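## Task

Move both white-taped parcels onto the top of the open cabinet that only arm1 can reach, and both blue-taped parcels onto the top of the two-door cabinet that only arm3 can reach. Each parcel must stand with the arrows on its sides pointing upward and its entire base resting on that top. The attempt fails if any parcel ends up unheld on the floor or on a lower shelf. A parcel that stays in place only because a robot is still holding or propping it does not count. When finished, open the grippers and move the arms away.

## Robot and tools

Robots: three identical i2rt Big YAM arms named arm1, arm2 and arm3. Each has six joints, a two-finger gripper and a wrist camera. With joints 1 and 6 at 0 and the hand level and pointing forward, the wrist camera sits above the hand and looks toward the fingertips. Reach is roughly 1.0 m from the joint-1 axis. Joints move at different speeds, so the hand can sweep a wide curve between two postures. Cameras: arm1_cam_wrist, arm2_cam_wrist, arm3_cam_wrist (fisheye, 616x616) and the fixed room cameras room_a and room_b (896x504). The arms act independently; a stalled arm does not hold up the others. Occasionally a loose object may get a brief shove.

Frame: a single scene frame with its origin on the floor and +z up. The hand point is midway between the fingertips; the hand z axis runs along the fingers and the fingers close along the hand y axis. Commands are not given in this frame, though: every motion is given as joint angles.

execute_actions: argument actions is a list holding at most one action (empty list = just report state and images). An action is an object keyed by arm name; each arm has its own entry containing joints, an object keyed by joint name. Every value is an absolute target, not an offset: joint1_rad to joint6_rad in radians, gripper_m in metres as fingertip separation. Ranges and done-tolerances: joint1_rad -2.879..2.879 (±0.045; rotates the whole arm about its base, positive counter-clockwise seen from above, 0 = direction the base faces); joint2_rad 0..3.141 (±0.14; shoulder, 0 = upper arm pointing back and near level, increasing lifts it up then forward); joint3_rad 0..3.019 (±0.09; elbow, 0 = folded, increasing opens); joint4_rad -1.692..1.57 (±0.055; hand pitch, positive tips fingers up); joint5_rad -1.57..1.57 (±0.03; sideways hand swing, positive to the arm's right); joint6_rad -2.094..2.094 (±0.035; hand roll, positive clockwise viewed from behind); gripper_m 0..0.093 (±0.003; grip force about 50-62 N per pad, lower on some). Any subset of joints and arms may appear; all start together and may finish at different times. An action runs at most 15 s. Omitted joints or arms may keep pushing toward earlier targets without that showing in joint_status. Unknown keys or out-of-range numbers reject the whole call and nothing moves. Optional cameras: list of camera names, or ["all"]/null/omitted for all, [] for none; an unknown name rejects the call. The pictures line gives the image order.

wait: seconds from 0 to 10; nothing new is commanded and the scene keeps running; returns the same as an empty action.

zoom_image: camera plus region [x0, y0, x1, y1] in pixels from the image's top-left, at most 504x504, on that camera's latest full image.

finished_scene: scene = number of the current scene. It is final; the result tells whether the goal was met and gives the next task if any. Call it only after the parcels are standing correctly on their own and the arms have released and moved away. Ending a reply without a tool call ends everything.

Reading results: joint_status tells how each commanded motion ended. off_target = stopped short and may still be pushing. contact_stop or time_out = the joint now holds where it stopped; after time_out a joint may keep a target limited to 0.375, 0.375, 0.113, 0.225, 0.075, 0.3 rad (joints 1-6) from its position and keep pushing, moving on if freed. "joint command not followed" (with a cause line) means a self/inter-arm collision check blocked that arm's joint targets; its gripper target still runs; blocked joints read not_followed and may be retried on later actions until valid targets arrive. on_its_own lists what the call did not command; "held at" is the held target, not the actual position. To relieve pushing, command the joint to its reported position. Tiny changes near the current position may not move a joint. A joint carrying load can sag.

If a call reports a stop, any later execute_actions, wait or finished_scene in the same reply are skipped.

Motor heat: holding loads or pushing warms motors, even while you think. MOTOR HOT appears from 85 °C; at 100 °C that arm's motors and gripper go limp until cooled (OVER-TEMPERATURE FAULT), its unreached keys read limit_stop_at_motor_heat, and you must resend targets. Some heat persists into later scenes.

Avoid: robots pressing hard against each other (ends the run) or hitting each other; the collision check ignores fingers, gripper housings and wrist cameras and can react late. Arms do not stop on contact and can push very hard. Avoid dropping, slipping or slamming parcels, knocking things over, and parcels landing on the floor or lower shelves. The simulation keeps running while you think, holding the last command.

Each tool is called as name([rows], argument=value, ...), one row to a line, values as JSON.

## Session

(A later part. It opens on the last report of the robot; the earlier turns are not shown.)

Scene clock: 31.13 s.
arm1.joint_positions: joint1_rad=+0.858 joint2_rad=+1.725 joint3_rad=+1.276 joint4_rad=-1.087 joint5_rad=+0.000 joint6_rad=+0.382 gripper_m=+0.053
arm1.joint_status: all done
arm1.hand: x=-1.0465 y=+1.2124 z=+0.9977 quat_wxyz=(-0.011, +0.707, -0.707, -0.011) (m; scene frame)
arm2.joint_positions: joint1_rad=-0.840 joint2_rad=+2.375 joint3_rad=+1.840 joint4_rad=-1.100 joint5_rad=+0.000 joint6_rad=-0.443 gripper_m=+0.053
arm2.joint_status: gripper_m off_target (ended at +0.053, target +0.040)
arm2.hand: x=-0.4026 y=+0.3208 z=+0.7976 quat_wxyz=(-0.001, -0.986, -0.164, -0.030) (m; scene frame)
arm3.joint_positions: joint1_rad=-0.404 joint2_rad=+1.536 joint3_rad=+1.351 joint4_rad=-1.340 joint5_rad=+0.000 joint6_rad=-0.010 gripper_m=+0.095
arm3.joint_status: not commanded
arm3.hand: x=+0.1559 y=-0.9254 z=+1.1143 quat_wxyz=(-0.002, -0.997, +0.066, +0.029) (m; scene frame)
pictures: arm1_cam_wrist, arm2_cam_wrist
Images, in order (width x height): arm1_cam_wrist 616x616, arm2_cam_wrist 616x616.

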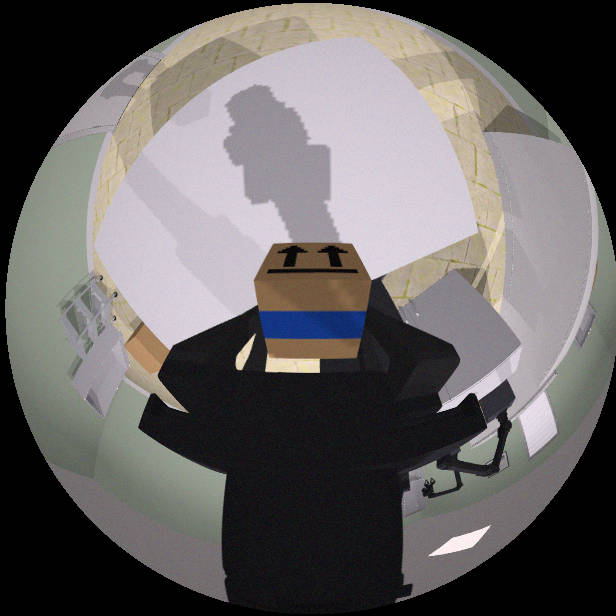

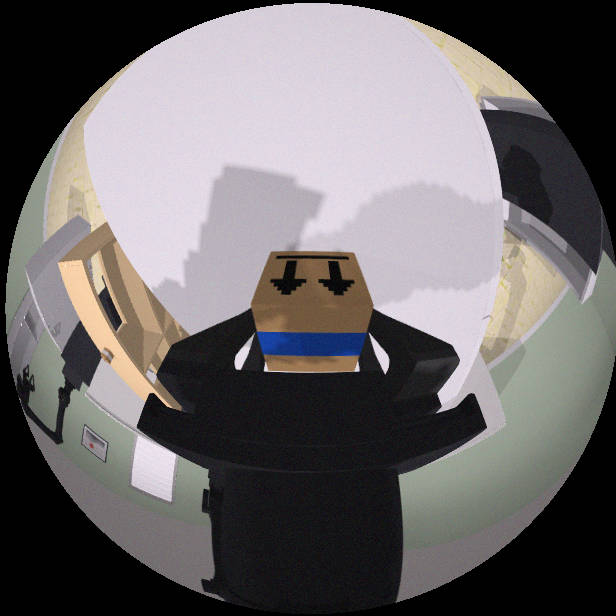

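execute_actions([
  {"arm1":{"joints":{"joint1_rad":-0.3,"joint6_rad":0.63}},"arm2":{"joints":{"joint2_rad":2.17}}},
], cameras=[])

execute_actions([
  {"arm1":{"joints":{"joint1_rad":-1.242,"joint2_rad":2.2,"joint3_rad":1.95,"joint4_rad":-1.3}},"arm2":{"joints":{"joint1_rad":0.62,"joint4_rad":-1.28,"joint6_rad":0}}},
])

Scene clock: 34.70 s.
arm1.joint_positions: joint1_rad=-0.302 joint2_rad=+1.728 joint3_rad=+1.276 joint4_rad=-1.087 joint5_rad=+0.002 joint6_rad=+0.622 gripper_m=+0.053
arm1.joint_status: all done
arm1.hand: x=-0.5094 y=+1.1031 z=+1.0038 quat_wxyz=(-0.019, +0.085, -0.996, -0.008) (m; scene frame)
arm2.joint_positions: joint1_rad=-0.840 joint2_rad=+2.175 joint3_rad=+1.832 joint4_rad=-1.102 joint5_rad=+0.000 joint6_rad=-0.443 gripper_m=+0.053
arm2.joint_status: all done
arm2.hand: x=-0.4309 y=+0.3220 z=+0.9248 quat_wxyz=(+0.025, -0.984, -0.164, +0.061) (m; scene frame)
arm3.joint_positions: joint1_rad=-0.404 joint2_rad=+1.536 joint3_rad=+1.351 joint4_rad=-1.340 joint5_rad=+0.000 joint6_rad=-0.010 gripper_m=+0.095
arm3.joint_status: not commanded
arm3.hand: x=+0.1559 y=-0.9254 z=+1.1143 quat_wxyz=(-0.002, -0.997, +0.066, +0.029) (m; scene frame)
pictures: none
No camera images: the call's "cameras" was empty. Leave "cameras" out to get every camera's image.

Scene clock: 36.63 s.
arm1.joint_positions: joint1_rad=-1.240 joint2_rad=+2.202 joint3_rad=+1.914 joint4_rad=-1.287 joint5_rad=+0.001 joint6_rad=+0.624 gripper_m=+0.053
arm1.joint_status: all done
arm1.hand: x=-0.2027 y=+0.6500 z=+0.9692 quat_wxyz=(-0.005, -0.376, -0.927, -0.001) (m; scene frame)
arm2.joint_positions: joint1_rad=+0.627 joint2_rad=+2.175 joint3_rad=+1.832 joint4_rad=-1.270 joint5_rad=-0.002 joint6_rad=-0.008 gripper_m=+0.053
arm2.joint_status: all done
arm2.hand: x=+0.1098 y=-0.3827 z=+0.9095 quat_wxyz=(+0.020, -0.777, -0.629, -0.020) (m; scene frame)
arm3.joint_positions: joint1_rad=-0.404 joint2_rad=+1.536 joint3_rad=+1.351 joint4_rad=-1.340 joint5_rad=+0.000 joint6_rad=-0.010 gripper_m=+0.095
arm3.joint_status: not commanded
arm3.hand: x=+0.1559 y=-0.9254 z=+1.1143 quat_wxyz=(-0.002, -0.997, +0.066, +0.029) (m; scene frame)
pictures: arm1_cam_wrist, arm2_cam_wrist, arm3_cam_wrist, room_a, room_b
Images, in order (width x height): arm1_cam_wrist 616x616, arm2_cam_wrist 616x616, arm3_cam_wrist 616x616, room_a 896x504, room_b 896x504.

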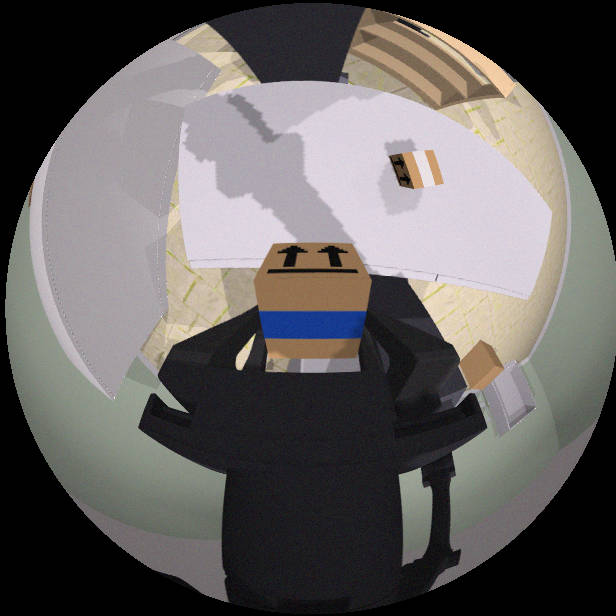

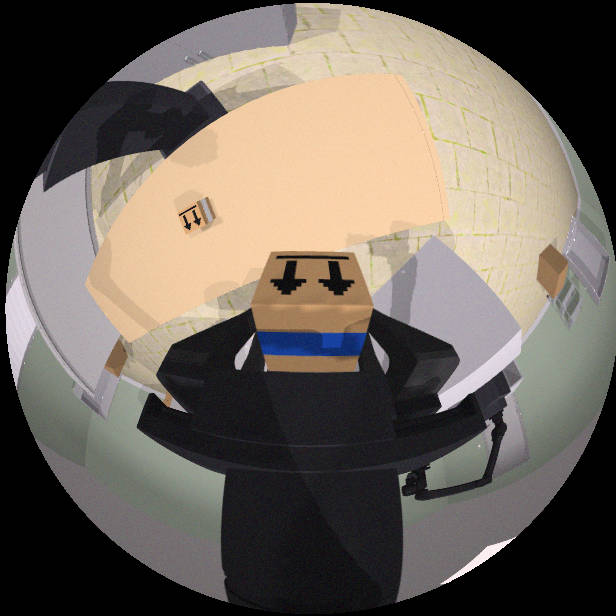

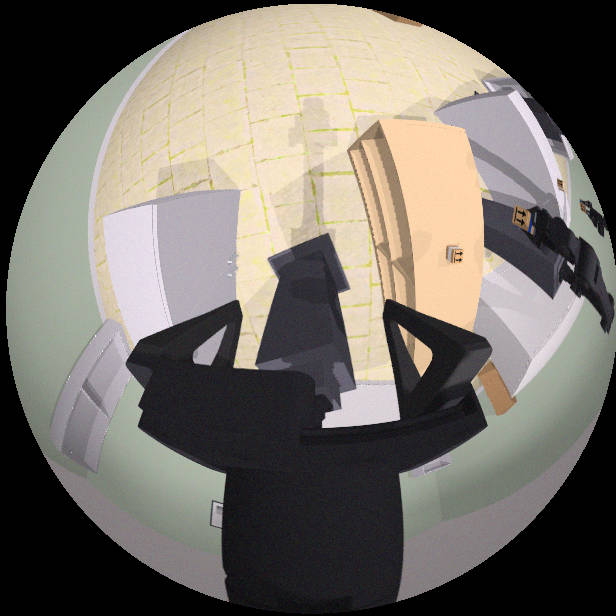

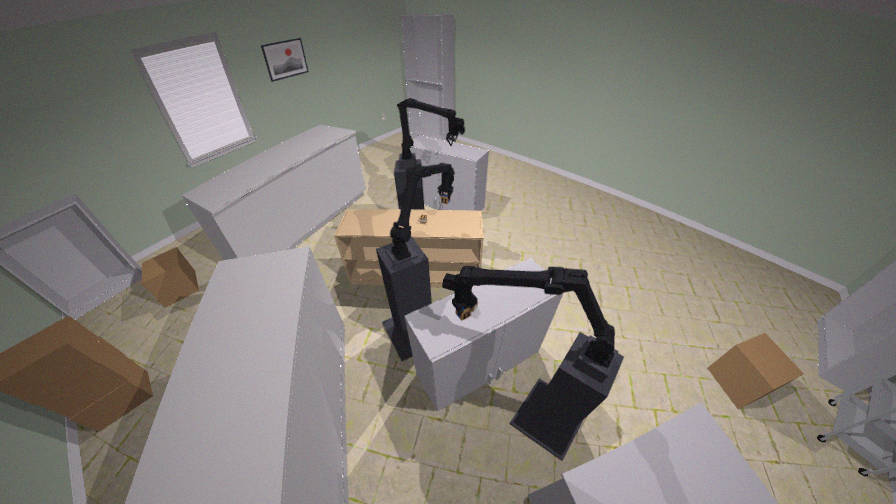

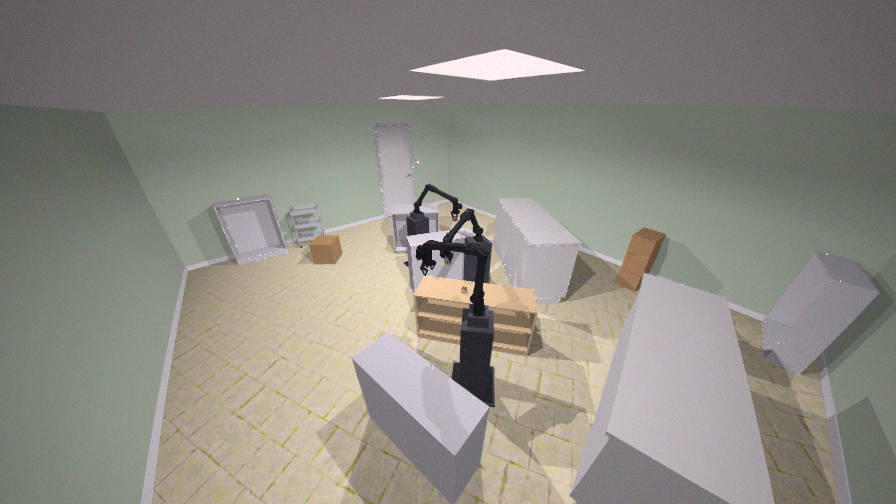

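execute_actions([
  {"arm1":{"joints":{"joint2_rad":2.485,"joint3_rad":2.175,"joint4_rad":-1.2}},"arm2":{"joints":{"joint1_rad":0.70,"joint2_rad":2.63,"joint3_rad":2.2,"joint4_rad":-1.135}}},
], cameras=["arm1_cam_wrist","arm2_cam_wrist"])

Scene clock: 40.93 s.
arm1.joint_positions: joint1_rad=-1.240 joint2_rad=+2.491 joint3_rad=+2.132 joint4_rad=-1.207 joint5_rad=+0.001 joint6_rad=+0.624 gripper_m=+0.053
arm1.joint_status: all done
arm1.hand: x=-0.1440 y=+0.6413 z=+0.8542 quat_wxyz=(-0.009, -0.376, -0.927, -0.002) (m; scene frame)
arm2.joint_positions: joint1_rad=+0.707 joint2_rad=+2.647 joint3_rad=+2.156 joint4_rad=-1.139 joint5_rad=+0.000 joint6_rad=-0.007 gripper_m=+0.053
arm2.joint_status: all done
arm2.hand: x=+0.1504 y=-0.4551 z=+0.7036 quat_wxyz=(+0.027, -0.751, -0.659, -0.026) (m; scene frame)
arm3.joint_positions: joint1_rad=-0.404 joint2_rad=+1.536 joint3_rad=+1.351 joint4_rad=-1.340 joint5_rad=+0.000 joint6_rad=-0.010 gripper_m=+0.095
arm3.joint_status: not commanded
arm3.hand: x=+0.1559 y=-0.9254 z=+1.1143 quat_wxyz=(-0.002, -0.997, +0.066, +0.029) (m; scene frame)
pictures: arm1_cam_wrist, arm2_cam_wrist
Images, in order (width x height): arm1_cam_wrist 616x616, arm2_cam_wrist 616x616.

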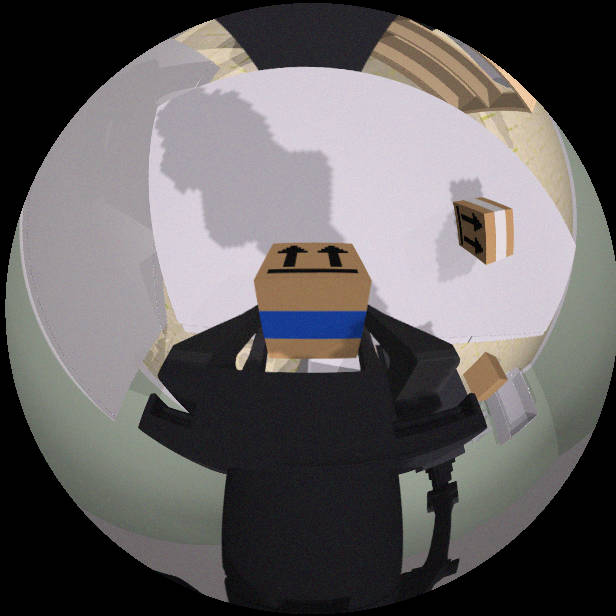

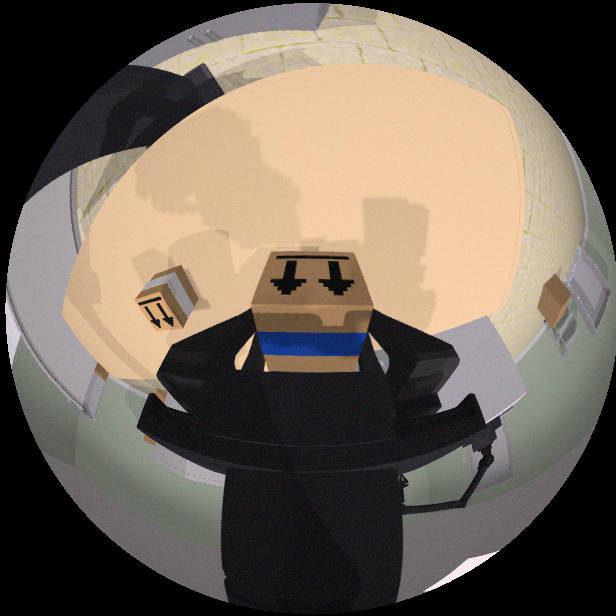

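execute_actions([
  {"arm1":{"joints":{"joint2_rad":2.55,"joint4_rad":-1.14}},"arm2":{"joints":{"joint2_rad":2.69,"joint4_rad":-1.06}}},
], cameras=["arm1_cam_wrist","arm2_cam_wrist","room_b"])

zoom_image(camera="room_b", region=[400, 210, 520, 310])

Scene clock: 42.97 s.
arm1.joint_positions: joint1_rad=-1.240 joint2_rad=+2.517 joint3_rad=+2.132 joint4_rad=-1.155 joint5_rad=+0.001 joint6_rad=+0.624 gripper_m=+0.053
arm1.joint_status: all done
arm1.hand: x=-0.1367 y=+0.6403 z=+0.8362 quat_wxyz=(-0.022, -0.376, -0.926, -0.005) (m; scene frame)
arm2.joint_positions: joint1_rad=+0.707 joint2_rad=+2.697 joint3_rad=+2.159 joint4_rad=-1.071 joint5_rad=+0.000 joint6_rad=-0.007 gripper_m=+0.053
arm2.joint_status: all done
arm2.hand: x=+0.1500 y=-0.4564 z=+0.6694 quat_wxyz=(+0.020, -0.751, -0.660, -0.018) (m; scene frame)
arm3.joint_positions: joint1_rad=-0.404 joint2_rad=+1.536 joint3_rad=+1.351 joint4_rad=-1.340 joint5_rad=+0.000 joint6_rad=-0.010 gripper_m=+0.095
arm3.joint_status: not commanded
arm3.hand: x=+0.1559 y=-0.9254 z=+1.1143 quat_wxyz=(-0.002, -0.997, +0.066, +0.029) (m; scene frame)
pictures: arm1_cam_wrist, arm2_cam_wrist, room_b
Images, in order (width x height): arm1_cam_wrist 616x616, arm2_cam_wrist 616x616, room_b 896x504.

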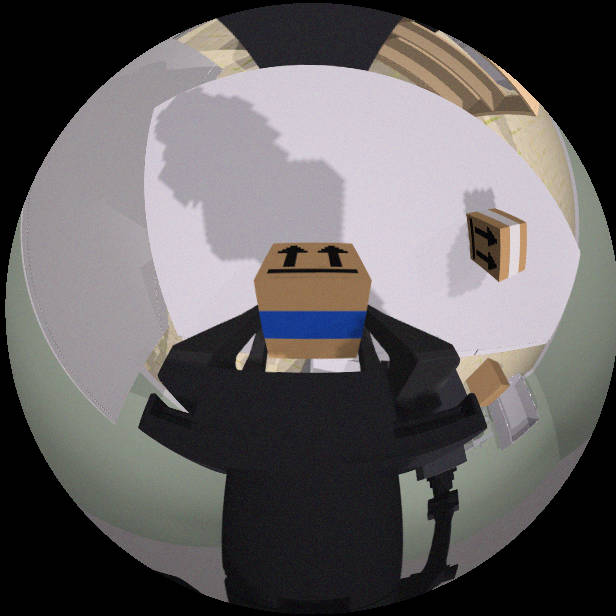

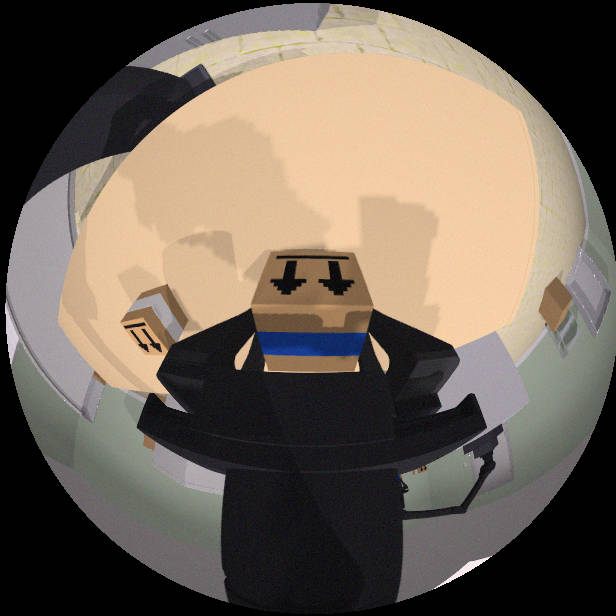

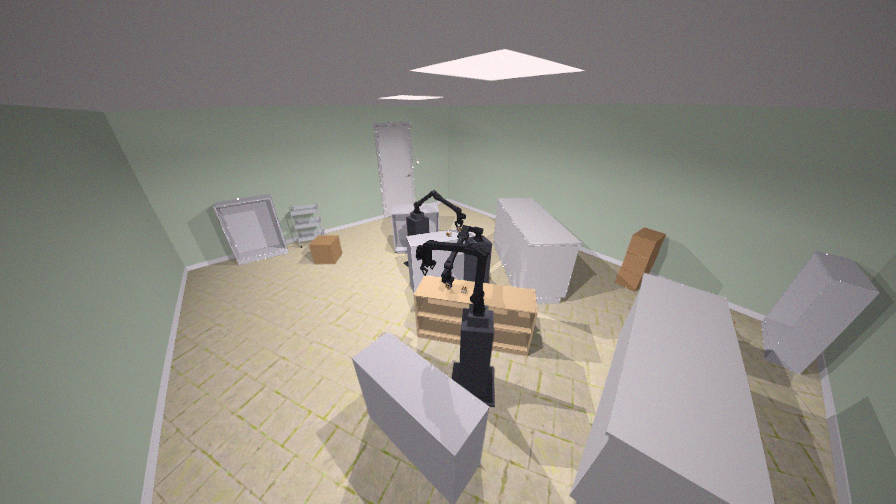

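Region (400, 210, 520, 310) of room_b's 896x504 image, scaled by 4.200, with more detail than that image has.

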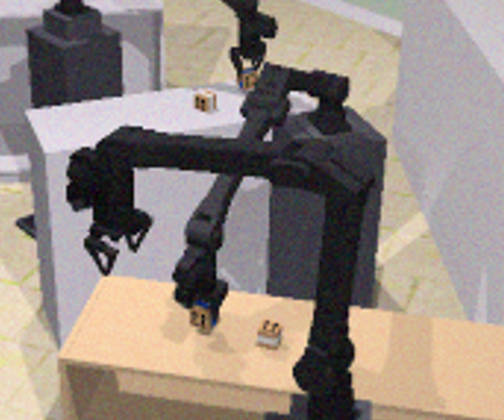

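execute_actions([
  {"arm1":{"joints":{"joint2_rad":2.595}},"arm2":{"joints":{"joint2_rad":2.725,"joint4_rad":-1.035}}},
], cameras=["arm2_cam_wrist"])

Scene clock: 44.83 s.
arm1.joint_positions: joint1_rad=-1.240 joint2_rad=+2.558 joint3_rad=+2.136 joint4_rad=-1.151 joint5_rad=+0.001 joint6_rad=+0.624 gripper_m=+0.053
arm1.joint_status: all done
arm1.hand: x=-0.1434 y=+0.6413 z=+0.8085 quat_wxyz=(-0.005, -0.376, -0.927, -0.001) (m; scene frame)
arm2.joint_positions: joint1_rad=+0.707 joint2_rad=+2.726 joint3_rad=+2.159 joint4_rad=-1.046 joint5_rad=+0.000 joint6_rad=-0.007 gripper_m=+0.053
arm2.joint_status: all done
arm2.hand: x=+0.1505 y=-0.4519 z=+0.6490 quat_wxyz=(+0.021, -0.751, -0.660, -0.020) (m; scene frame)
arm3.joint_positions: joint1_rad=-0.404 joint2_rad=+1.536 joint3_rad=+1.351 joint4_rad=-1.340 joint5_rad=+0.000 joint6_rad=-0.010 gripper_m=+0.095
arm3.joint_status: not commanded
arm3.hand: x=+0.1559 y=-0.9254 z=+1.1143 quat_wxyz=(-0.002, -0.997, +0.066, +0.029) (m; scene frame)
pictures: arm2_cam_wrist
Images, in order (width x height): arm2_cam_wrist 616x616.

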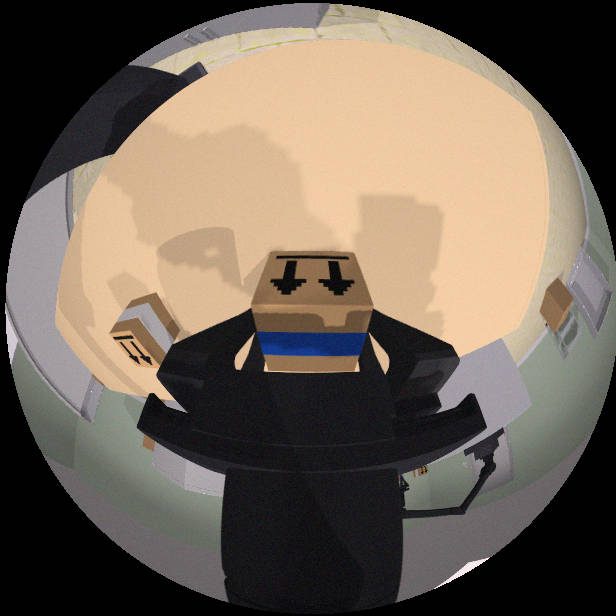

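execute_actions([
  {"arm1":{"joints":{"gripper_m":0.093}},"arm2":{"joints":{"joint2_rad":2.755,"joint4_rad":-1.01}}},
], cameras=["arm1_cam_wrist","arm2_cam_wrist"])

Scene clock: 46.10 s.
arm1.joint_positions: joint1_rad=-1.240 joint2_rad=+2.558 joint3_rad=+2.136 joint4_rad=-1.151 joint5_rad=+0.001 joint6_rad=+0.624 gripper_m=+0.093
arm1.joint_status: all done
arm1.hand: x=-0.1434 y=+0.6413 z=+0.8085 quat_wxyz=(-0.005, -0.376, -0.927, -0.001) (m; scene frame)
arm2.joint_positions: joint1_rad=+0.707 joint2_rad=+2.730 joint3_rad=+2.161 joint4_rad=-1.028 joint5_rad=+0.000 joint6_rad=-0.007 gripper_m=+0.053
arm2.joint_status: all done
arm2.hand: x=+0.1497 y=-0.4557 z=+0.6465 quat_wxyz=(+0.016, -0.751, -0.660, -0.014) (m; scene frame)
arm3.joint_positions: joint1_rad=-0.404 joint2_rad=+1.536 joint3_rad=+1.351 joint4_rad=-1.340 joint5_rad=+0.000 joint6_rad=-0.010 gripper_m=+0.095
arm3.joint_status: not commanded
arm3.hand: x=+0.1559 y=-0.9254 z=+1.1143 quat_wxyz=(-0.002, -0.997, +0.066, +0.029) (m; scene frame)
pictures: arm1_cam_wrist, arm2_cam_wrist
Images, in order (width x height): arm1_cam_wrist 616x616, arm2_cam_wrist 616x616.

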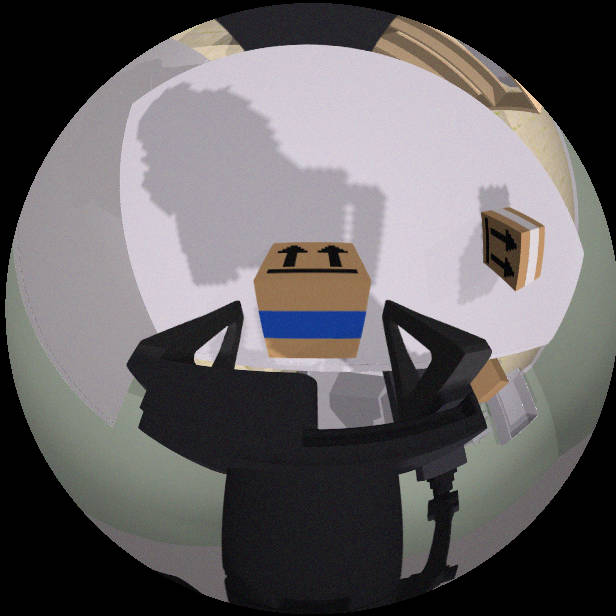

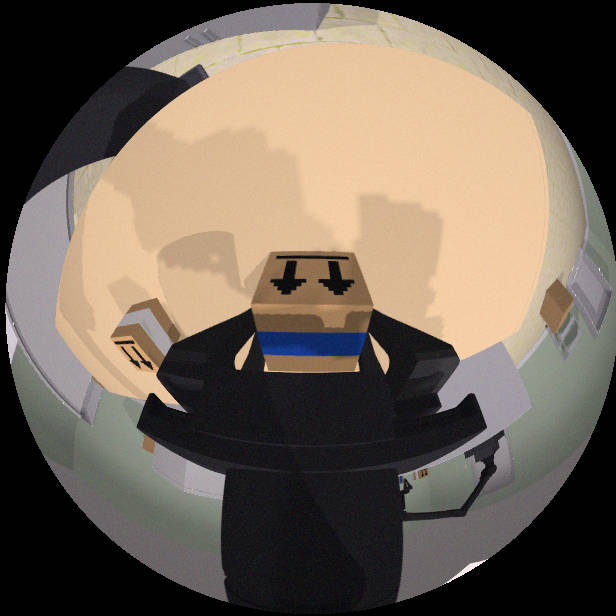

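execute_actions([
  {"arm1":{"joints":{"joint2_rad":2.43}},"arm2":{"joints":{"joint2_rad":2.73,"gripper_m":0.08}}},
], cameras=[])

Scene clock: 48.67 s.
arm1.joint_positions: joint1_rad=-1.240 joint2_rad=+2.420 joint3_rad=+2.137 joint4_rad=-1.151 joint5_rad=+0.001 joint6_rad=+0.624 gripper_m=+0.093
arm1.joint_status: all done
arm1.hand: x=-0.1166 y=+0.6373 z=+0.9088 quat_wxyz=(-0.073, -0.375, -0.924, -0.017) (m; scene frame)
arm2.joint_positions: joint1_rad=+0.707 joint2_rad=+2.730 joint3_rad=+2.161 joint4_rad=-1.021 joint5_rad=+0.000 joint6_rad=-0.007 gripper_m=+0.080
arm2.joint_status: all done
arm2.hand: x=+0.1495 y=-0.4573 z=+0.6465 quat_wxyz=(+0.014, -0.751, -0.660, -0.011) (m; scene frame)
arm3.joint_positions: joint1_rad=-0.404 joint2_rad=+1.536 joint3_rad=+1.351 joint4_rad=-1.340 joint5_rad=+0.000 joint6_rad=-0.010 gripper_m=+0.095
arm3.joint_status: not commanded
arm3.hand: x=+0.1559 y=-0.9254 z=+1.1143 quat_wxyz=(-0.002, -0.997, +0.066, +0.029) (m; scene frame)
pictures: none
No camera images: the call's "cameras" was empty. Leave "cameras" out to get every camera's image.

execute_actions([
  {"arm1":{"joints":{"joint1_rad":-1.519,"joint2_rad":2.39,"joint3_rad":2.02,"joint4_rad":-1.2,"joint6_rad":0}},"arm2":{"joints":{"joint2_rad":2.5}}},
], cameras=["arm1_cam_wrist"])

execute_actions([
  {"arm2":{"joints":{"joint1_rad":0.943,"joint2_rad":2.37,"joint3_rad":1.6,"joint4_rad":0.83,"gripper_m":0.093}}},
], cameras=[])

Scene clock: 51.67 s.
arm1.joint_positions: joint1_rad=-1.511 joint2_rad=+2.402 joint3_rad=+2.025 joint4_rad=-1.188 joint5_rad=+0.001 joint6_rad=+0.009 gripper_m=+0.093
arm1.joint_status: all done
arm1.hand: x=-0.2161 y=+0.4622 z=+0.8769 quat_wxyz=(-0.010, -0.212, -0.977, +0.000) (m; scene frame)
arm2.joint_positions: joint1_rad=+0.707 joint2_rad=+2.505 joint3_rad=+2.187 joint4_rad=-1.017 joint5_rad=+0.000 joint6_rad=-0.007 gripper_m=+0.080
arm2.joint_status: all done
arm2.hand: x=+0.1401 y=-0.5337 z=+0.8201 quat_wxyz=(-0.070, -0.747, -0.656, +0.085) (m; scene frame)
arm3.joint_positions: joint1_rad=-0.404 joint2_rad=+1.536 joint3_rad=+1.351 joint4_rad=-1.340 joint5_rad=+0.000 joint6_rad=-0.010 gripper_m=+0.095
arm3.joint_status: not commanded
arm3.hand: x=+0.1559 y=-0.9254 z=+1.1143 quat_wxyz=(-0.002, -0.997, +0.066, +0.029) (m; scene frame)
pictures: arm1_cam_wrist
Images, in order (width x height): arm1_cam_wrist 616x616.

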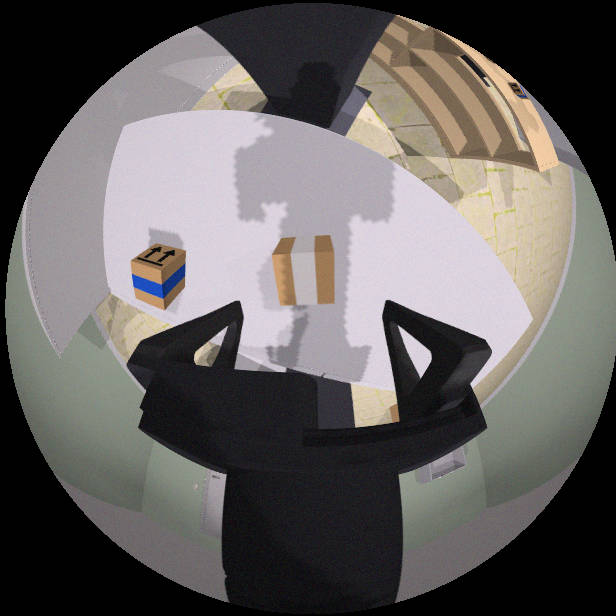

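Scene clock: 53.63 s.
arm1.joint_positions: joint1_rad=-1.511 joint2_rad=+2.402 joint3_rad=+2.025 joint4_rad=-1.188 joint5_rad=+0.001 joint6_rad=+0.009 gripper_m=+0.093
arm1.joint_status: not commanded
arm1.hand: x=-0.2161 y=+0.4622 z=+0.8769 quat_wxyz=(-0.010, -0.211, -0.977, +0.000) (m; scene frame)
arm2.joint_positions: joint1_rad=+0.936 joint2_rad=+2.381 joint3_rad=+1.577 joint4_rad=+0.809 joint5_rad=+0.000 joint6_rad=-0.006 gripper_m=+0.093
arm2.joint_status: all done
arm2.hand: x=+0.3265 y=-0.6064 z=+0.9437 quat_wxyz=(-0.517, -0.477, -0.528, +0.476) (m; scene frame)
arm3.joint_positions: joint1_rad=-0.404 joint2_rad=+1.536 joint3_rad=+1.351 joint4_rad=-1.340 joint5_rad=+0.000 joint6_rad=-0.010 gripper_m=+0.095
arm3.joint_status: not commanded
arm3.hand: x=+0.1559 y=-0.9254 z=+1.1143 quat_wxyz=(-0.002, -0.997, +0.066, +0.029) (m; scene frame)
pictures: none
No camera images: the call's "cameras" was empty. Leave "cameras" out to get every camera's image.

execute_actions([
  {"arm1":{"joints":{"joint1_rad":-1.495,"joint2_rad":2.47,"joint3_rad":1.93,"joint4_rad":-1.045}},"arm2":{"joints":{"joint3_rad":1.04}}},
], cameras=["arm1_cam_wrist","arm2_cam_wrist","room_b"])

Scene clock: 55.90 s.
arm1.joint_positions: joint1_rad=-1.507 joint2_rad=+2.448 joint3_rad=+1.933 joint4_rad=-1.059 joint5_rad=+0.001 joint6_rad=+0.009 gripper_m=+0.093
arm1.joint_status: all done
arm1.hand: x=-0.2287 y=+0.4707 z=+0.8142 quat_wxyz=(-0.005, -0.210, -0.978, +0.000) (m; scene frame)
arm2.joint_positions: joint1_rad=+0.936 joint2_rad=+2.381 joint3_rad=+1.032 joint4_rad=+0.815 joint5_rad=+0.000 joint6_rad=-0.006 gripper_m=+0.093
arm2.joint_status: all done
arm2.hand: x=+0.3057 y=-0.3882 z=+0.7233 quat_wxyz=(-0.359, -0.586, -0.647, +0.331) (m; scene frame)
arm3.joint_positions: joint1_rad=-0.404 joint2_rad=+1.536 joint3_rad=+1.351 joint4_rad=-1.340 joint5_rad=+0.000 joint6_rad=-0.010 gripper_m=+0.095
arm3.joint_status: not commanded
arm3.hand: x=+0.1559 y=-0.9254 z=+1.1143 quat_wxyz=(-0.002, -0.997, +0.066, +0.029) (m; scene frame)
pictures: arm1_cam_wrist, arm2_cam_wrist, room_b
Images, in order (width x height): arm1_cam_wrist 616x616, arm2_cam_wrist 616x616, room_b 896x504.

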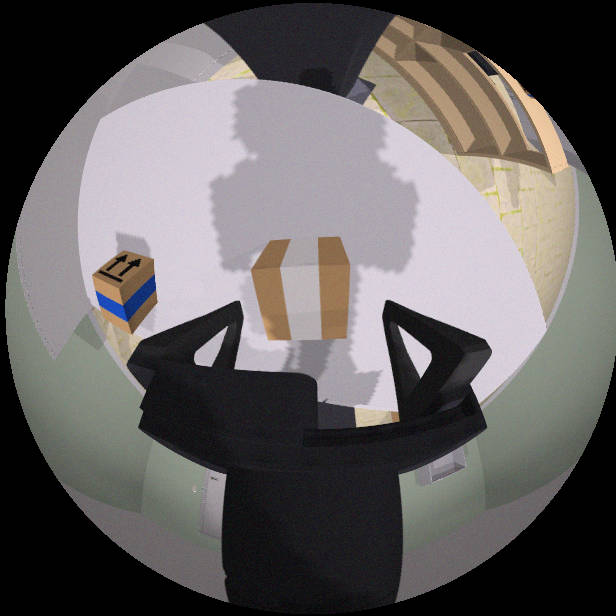

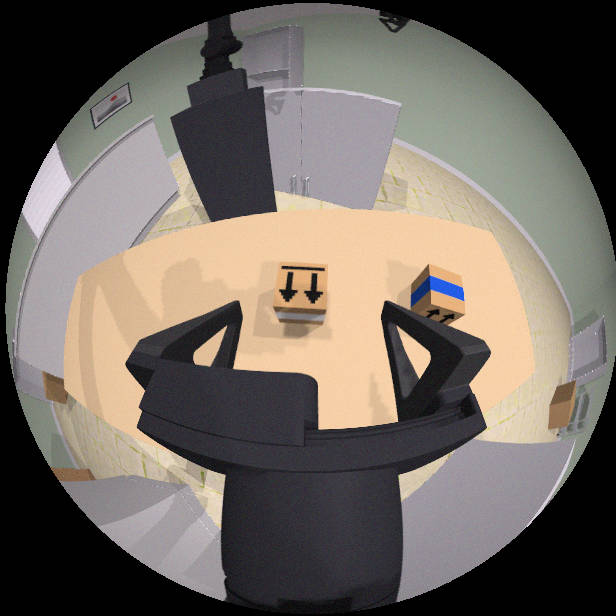

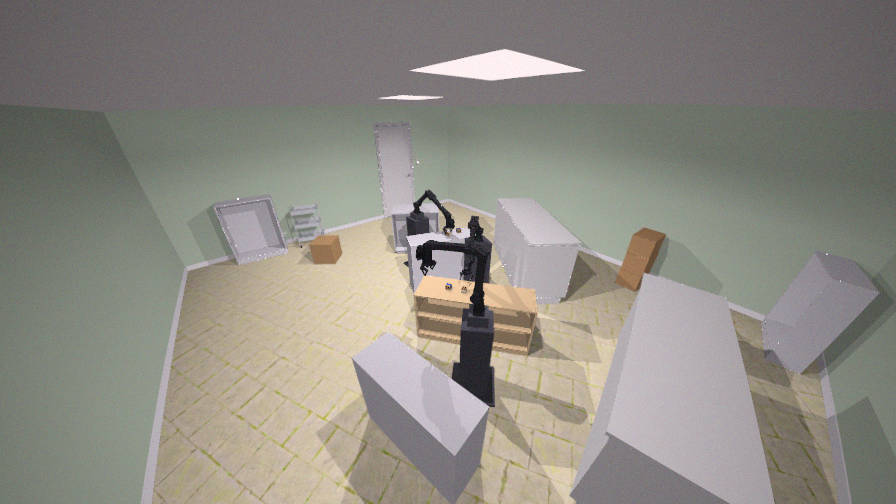

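execute_actions([
  {"arm1":{"joints":{"gripper_m":0.04}},"arm2":{"joints":{"joint1_rad":0.958,"joint2_rad":2.58,"joint3_rad":1.255,"joint4_rad":0.855}}},
], cameras=["arm1_cam_wrist","arm2_cam_wrist"])

Scene clock: 57.97 s.
arm1.joint_positions: joint1_rad=-1.507 joint2_rad=+2.448 joint3_rad=+1.933 joint4_rad=-1.059 joint5_rad=+0.000 joint6_rad=+0.008 gripper_m=+0.048
arm1.joint_status: gripper_m off_target (ended at +0.048, target +0.040)
arm1.hand: x=-0.2286 y=+0.4710 z=+0.8142 quat_wxyz=(-0.005, -0.209, -0.978, -0.001) (m; scene frame)
arm2.joint_positions: joint1_rad=+0.952 joint2_rad=+2.591 joint3_rad=+1.236 joint4_rad=+0.839 joint5_rad=+0.000 joint6_rad=-0.006 gripper_m=+0.093
arm2.joint_status: all done
arm2.hand: x=+0.3196 y=-0.4230 z=+0.6542 quat_wxyz=(-0.367, -0.578, -0.649, +0.333) (m; scene frame)
arm3.joint_positions: joint1_rad=-0.404 joint2_rad=+1.536 joint3_rad=+1.351 joint4_rad=-1.340 joint5_rad=+0.000 joint6_rad=-0.010 gripper_m=+0.095
arm3.joint_status: not commanded
arm3.hand: x=+0.1559 y=-0.9254 z=+1.1143 quat_wxyz=(-0.002, -0.997, +0.066, +0.029) (m; scene frame)
pictures: arm1_cam_wrist, arm2_cam_wrist
Images, in order (width x height): arm1_cam_wrist 616x616, arm2_cam_wrist 616x616.

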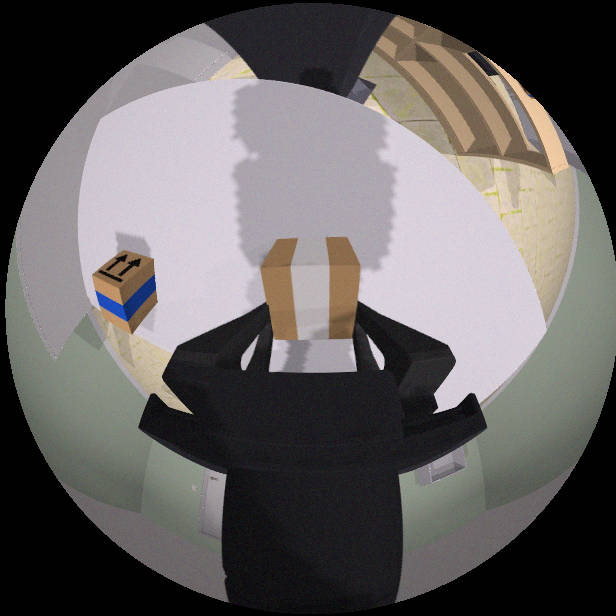

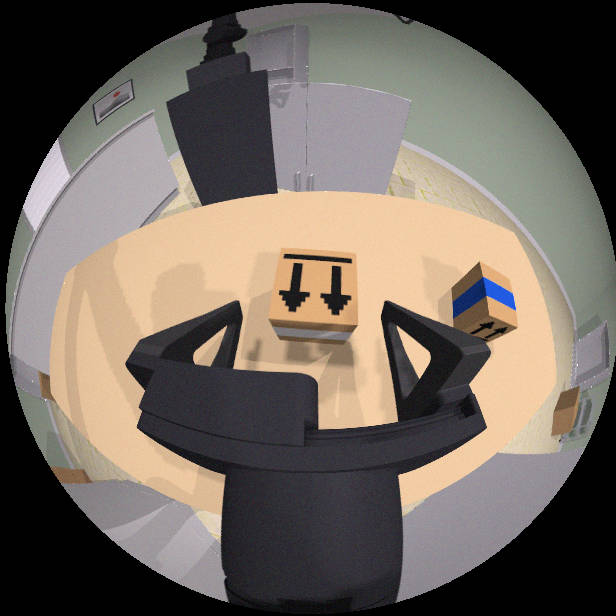

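execute_actions([
  {"arm1":{"joints":{"joint2_rad":2.2}},"arm2":{"joints":{"gripper_m":0.04}}},
], cameras=["arm2_cam_wrist"])

Scene clock: 59.87 s.
arm1.joint_positions: joint1_rad=-1.507 joint2_rad=+2.170 joint3_rad=+1.918 joint4_rad=-1.057 joint5_rad=+0.000 joint6_rad=+0.008 gripper_m=+0.048
arm1.joint_status: all done
arm1.hand: x=-0.1970 y=+0.4564 z=+1.0008 quat_wxyz=(-0.135, -0.207, -0.969, +0.026) (m; scene frame)
arm2.joint_positions: joint1_rad=+0.952 joint2_rad=+2.591 joint3_rad=+1.236 joint4_rad=+0.839 joint5_rad=+0.000 joint6_rad=-0.005 gripper_m=+0.048
arm2.joint_status: gripper_m off_target (ended at +0.049, target +0.040)
arm2.hand: x=+0.3196 y=-0.4230 z=+0.6542 quat_wxyz=(-0.367, -0.578, -0.648, +0.333) (m; scene frame)
arm3.joint_positions: joint1_rad=-0.404 joint2_rad=+1.536 joint3_rad=+1.351 joint4_rad=-1.340 joint5_rad=+0.000 joint6_rad=-0.010 gripper_m=+0.095
arm3.joint_status: not commanded
arm3.hand: x=+0.1559 y=-0.9254 z=+1.1143 quat_wxyz=(-0.002, -0.997, +0.066, +0.029) (m; scene frame)
pictures: arm2_cam_wrist
Images, in order (width x height): arm2_cam_wrist 616x616.

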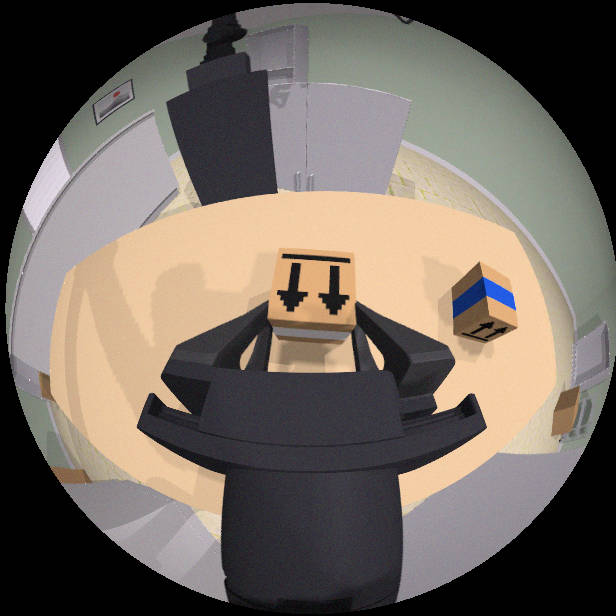

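execute_actions([
  {"arm1":{"joints":{"joint1_rad":1.15,"joint2_rad":2.01,"joint3_rad":1.37,"joint4_rad":-0.89}},"arm2":{"joints":{"joint2_rad":1.95,"joint3_rad":1.5,"joint4_rad":-0.6}},"arm3":{"joints":{"joint1_rad":-0.8,"joint6_rad":-0.71}}},
], cameras=["room_a"])

Scene clock: 64.17 s.
arm1.joint_positions: joint1_rad=+1.157 joint2_rad=+2.010 joint3_rad=+1.379 joint4_rad=-0.893 joint5_rad=-0.002 joint6_rad=+0.007 gripper_m=+0.048
arm1.joint_status: all done
arm1.hand: x=-1.2140 y=+1.1866 z=+0.8860 quat_wxyz=(-0.011, +0.901, -0.434, -0.014) (m; scene frame)
arm2.joint_positions: joint1_rad=+0.952 joint2_rad=+1.973 joint3_rad=+1.474 joint4_rad=-0.591 joint5_rad=+0.000 joint6_rad=-0.005 gripper_m=+0.048
arm2.joint_status: all done
arm2.hand: x=+0.3214 y=-0.4336 z=+0.9300 quat_wxyz=(-0.170, -0.648, -0.726, +0.155) (m; scene frame)
arm3.joint_positions: joint1_rad=-0.808 joint2_rad=+1.536 joint3_rad=+1.351 joint4_rad=-1.340 joint5_rad=+0.000 joint6_rad=-0.697 gripper_m=+0.095
arm3.joint_status: all done
arm3.hand: x=+0.2189 y=-0.7502 z=+1.1122 quat_wxyz=(+0.010, -0.997, -0.075, +0.025) (m; scene frame)
pictures: room_a
Images, in order (width x height): room_a 896x504.

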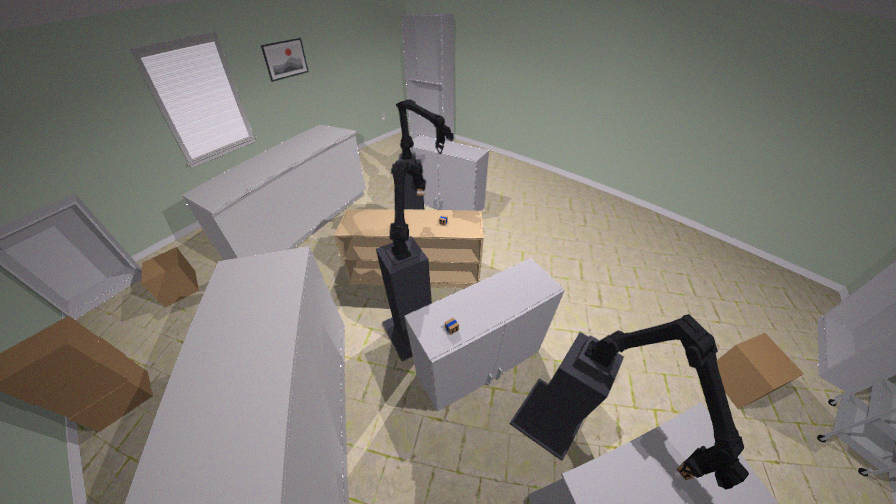

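execute_actions([
  {"arm1":{"joints":{"joint2_rad":2.125,"joint4_rad":-0.8}},"arm2":{"joints":{"joint1_rad":-1.15,"joint2_rad":2.2,"joint3_rad":1.82,"joint4_rad":-1.6}}},
], cameras=["arm1_cam_wrist","room_a"])

execute_actions([
  {"arm2":{"joints":{"joint2_rad":2.29,"joint4_rad":-1.55}},"arm3":{"joints":{"joint1_rad":-1.124,"joint2_rad":2.585,"joint3_rad":2.1,"joint4_rad":-1.01}}},
], cameras=["arm2_cam_wrist","arm3_cam_wrist","room_a"])

Scene clock: 67.33 s.
arm1.joint_positions: joint1_rad=+1.157 joint2_rad=+2.111 joint3_rad=+1.373 joint4_rad=-0.811 joint5_rad=-0.001 joint6_rad=+0.007 gripper_m=+0.048
arm1.joint_status: all done
arm1.hand: x=-1.2122 y=+1.1858 z=+0.8302 quat_wxyz=(-0.006, +0.901, -0.434, -0.004) (m; scene frame)
arm2.joint_positions: joint1_rad=-1.154 joint2_rad=+2.224 joint3_rad=+1.802 joint4_rad=-1.585 joint5_rad=+0.002 joint6_rad=-0.005 gripper_m=+0.048
arm2.joint_status: all done
arm2.hand: x=-0.2524 y=+0.4734 z=+0.9058 quat_wxyz=(-0.038, -0.955, +0.206, -0.208) (m; scene frame)
arm3.joint_positions: joint1_rad=-0.808 joint2_rad=+1.536 joint3_rad=+1.351 joint4_rad=-1.340 joint5_rad=+0.000 joint6_rad=-0.697 gripper_m=+0.095
arm3.joint_status: not commanded
arm3.hand: x=+0.2189 y=-0.7502 z=+1.1122 quat_wxyz=(+0.010, -0.997, -0.075, +0.025) (m; scene frame)
pictures: arm1_cam_wrist, room_a
Images, in order (width x height): arm1_cam_wrist 616x616, room_a 896x504.

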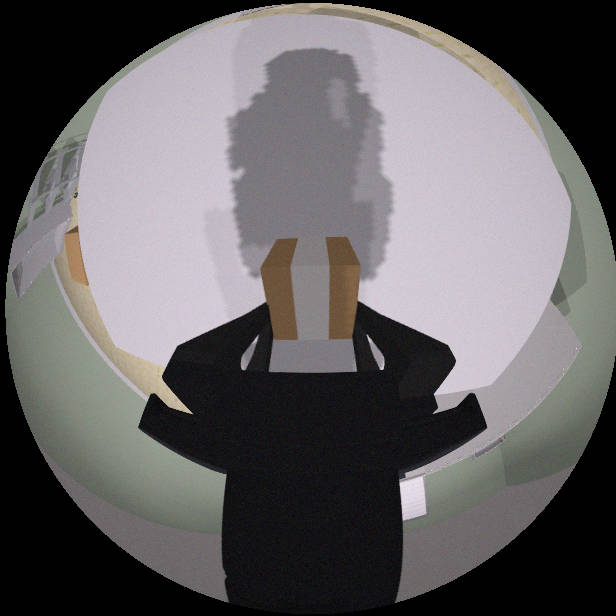

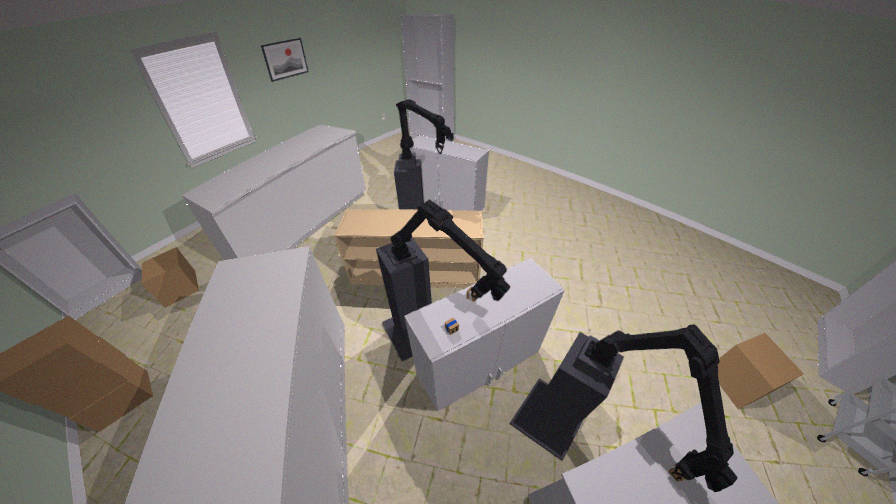

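Scene clock: 69.23 s.
arm1.joint_positions: joint1_rad=+1.157 joint2_rad=+2.111 joint3_rad=+1.373 joint4_rad=-0.811 joint5_rad=-0.001 joint6_rad=+0.007 gripper_m=+0.048
arm1.joint_status: not commanded
arm1.hand: x=-1.2122 y=+1.1858 z=+0.8302 quat_wxyz=(-0.006, +0.901, -0.434, -0.004) (m; scene frame)
arm2.joint_positions: joint1_rad=-1.154 joint2_rad=+2.303 joint3_rad=+1.802 joint4_rad=-1.558 joint5_rad=+0.002 joint6_rad=-0.005 gripper_m=+0.048
arm2.joint_status: all done
arm2.hand: x=-0.2479 y=+0.4719 z=+0.8612 quat_wxyz=(-0.044, -0.950, +0.205, -0.233) (m; scene frame)
arm3.joint_positions: joint1_rad=-1.124 joint2_rad=+2.612 joint3_rad=+2.049 joint4_rad=-1.015 joint5_rad=+0.000 joint6_rad=-0.700 gripper_m=+0.095
arm3.joint_status: all done
arm3.hand: x=+0.1518 y=-0.4597 z=+0.7286 quat_wxyz=(-0.007, -0.997, +0.081, +0.003) (m; scene frame)
pictures: arm2_cam_wrist, arm3_cam_wrist, room_a
Images, in order (width x height): arm2_cam_wrist 616x616, arm3_cam_wrist 616x616, room_a 896x504.

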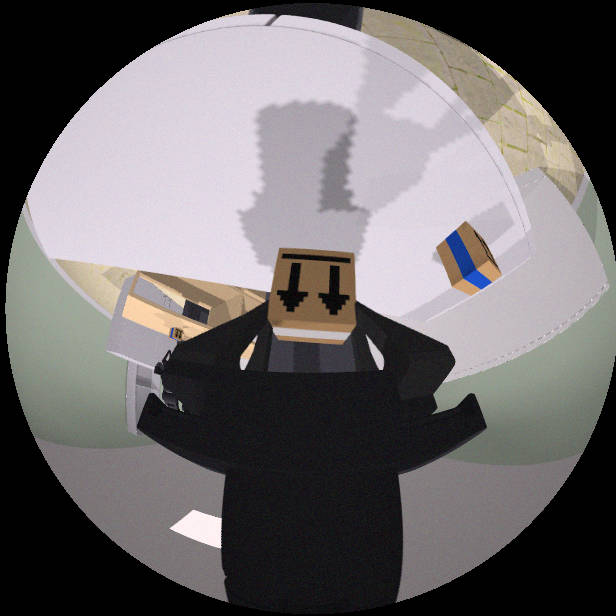

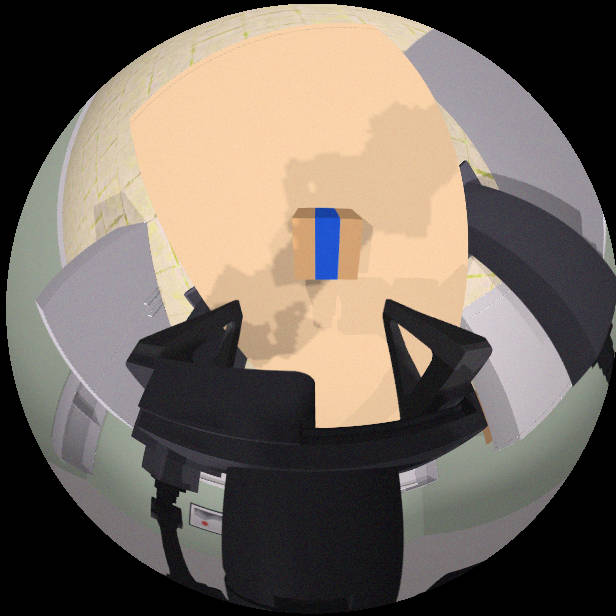

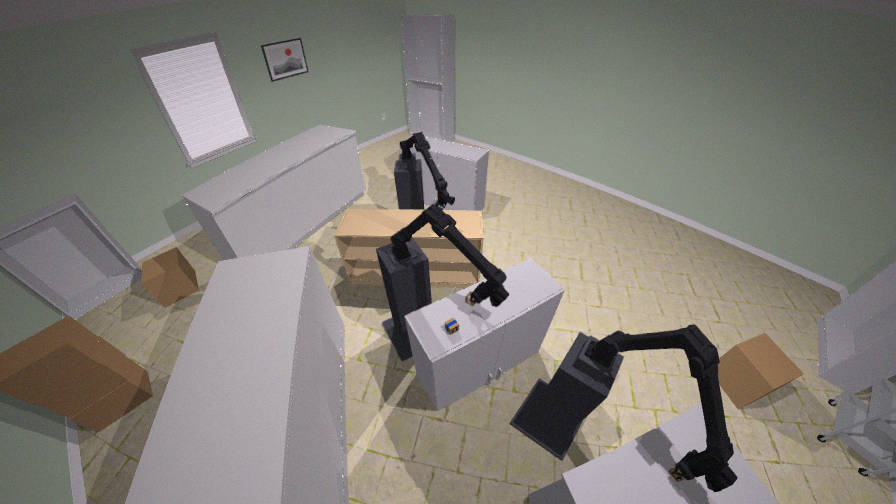

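execute_actions([
  {"arm1":{"joints":{"joint2_rad":2.145}},"arm2":{"joints":{"joint2_rad":2.375,"joint4_rad":-1.52}},"arm3":{"joints":{"joint2_rad":2.795,"joint3_rad":2.3}}},
], cameras=["arm2_cam_wrist","arm3_cam_wrist"])

Scene clock: 73.77 s.
arm1.joint_positions: joint1_rad=+1.157 joint2_rad=+2.111 joint3_rad=+1.373 joint4_rad=-0.811 joint5_rad=-0.001 joint6_rad=+0.007 gripper_m=+0.048
arm1.joint_status: all done
arm1.hand: x=-1.2122 y=+1.1858 z=+0.8302 quat_wxyz=(-0.006, +0.901, -0.434, -0.004) (m; scene frame)
arm2.joint_positions: joint1_rad=-1.154 joint2_rad=+2.390 joint3_rad=+1.802 joint4_rad=-1.528 joint5_rad=+0.002 joint6_rad=-0.005 gripper_m=+0.048
arm2.joint_status: all done
arm2.hand: x=-0.2391 y=+0.4686 z=+0.8126 quat_wxyz=(-0.050, -0.943, +0.203, -0.260) (m; scene frame)
arm3.joint_positions: joint1_rad=-1.124 joint2_rad=+2.805 joint3_rad=+2.254 joint4_rad=-1.015 joint5_rad=+0.000 joint6_rad=-0.700 gripper_m=+0.095
arm3.joint_status: all done
arm3.hand: x=+0.1350 y=-0.4416 z=+0.6611 quat_wxyz=(-0.003, -0.997, +0.081, +0.008) (m; scene frame)
pictures: arm2_cam_wrist, arm3_cam_wrist
Images, in order (width x height): arm2_cam_wrist 616x616, arm3_cam_wrist 616x616.

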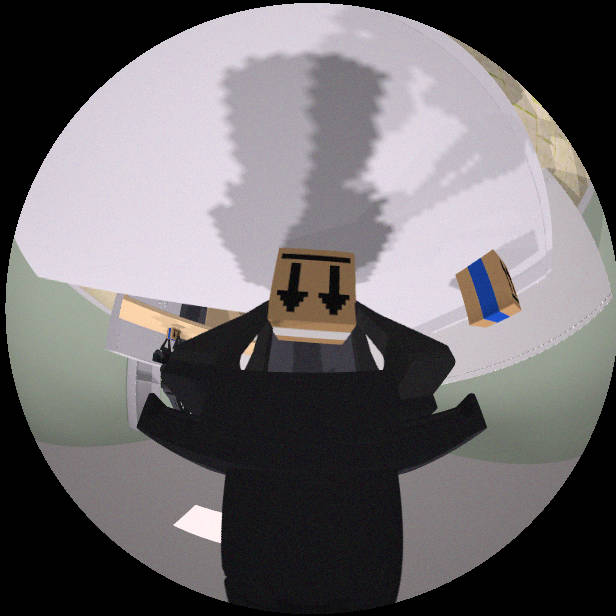

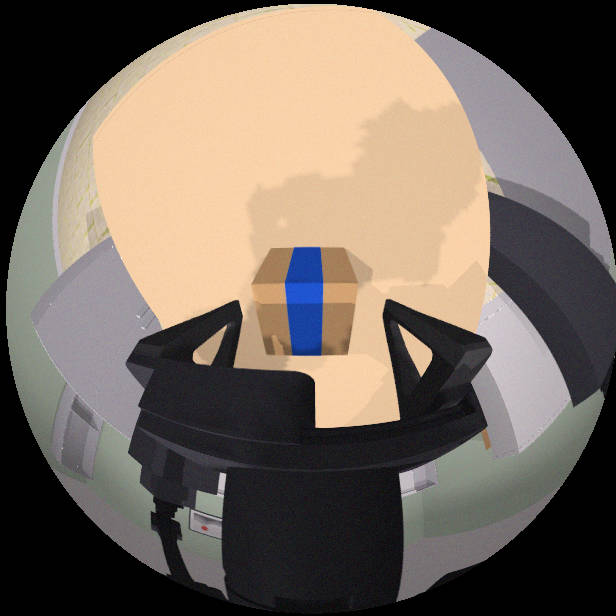

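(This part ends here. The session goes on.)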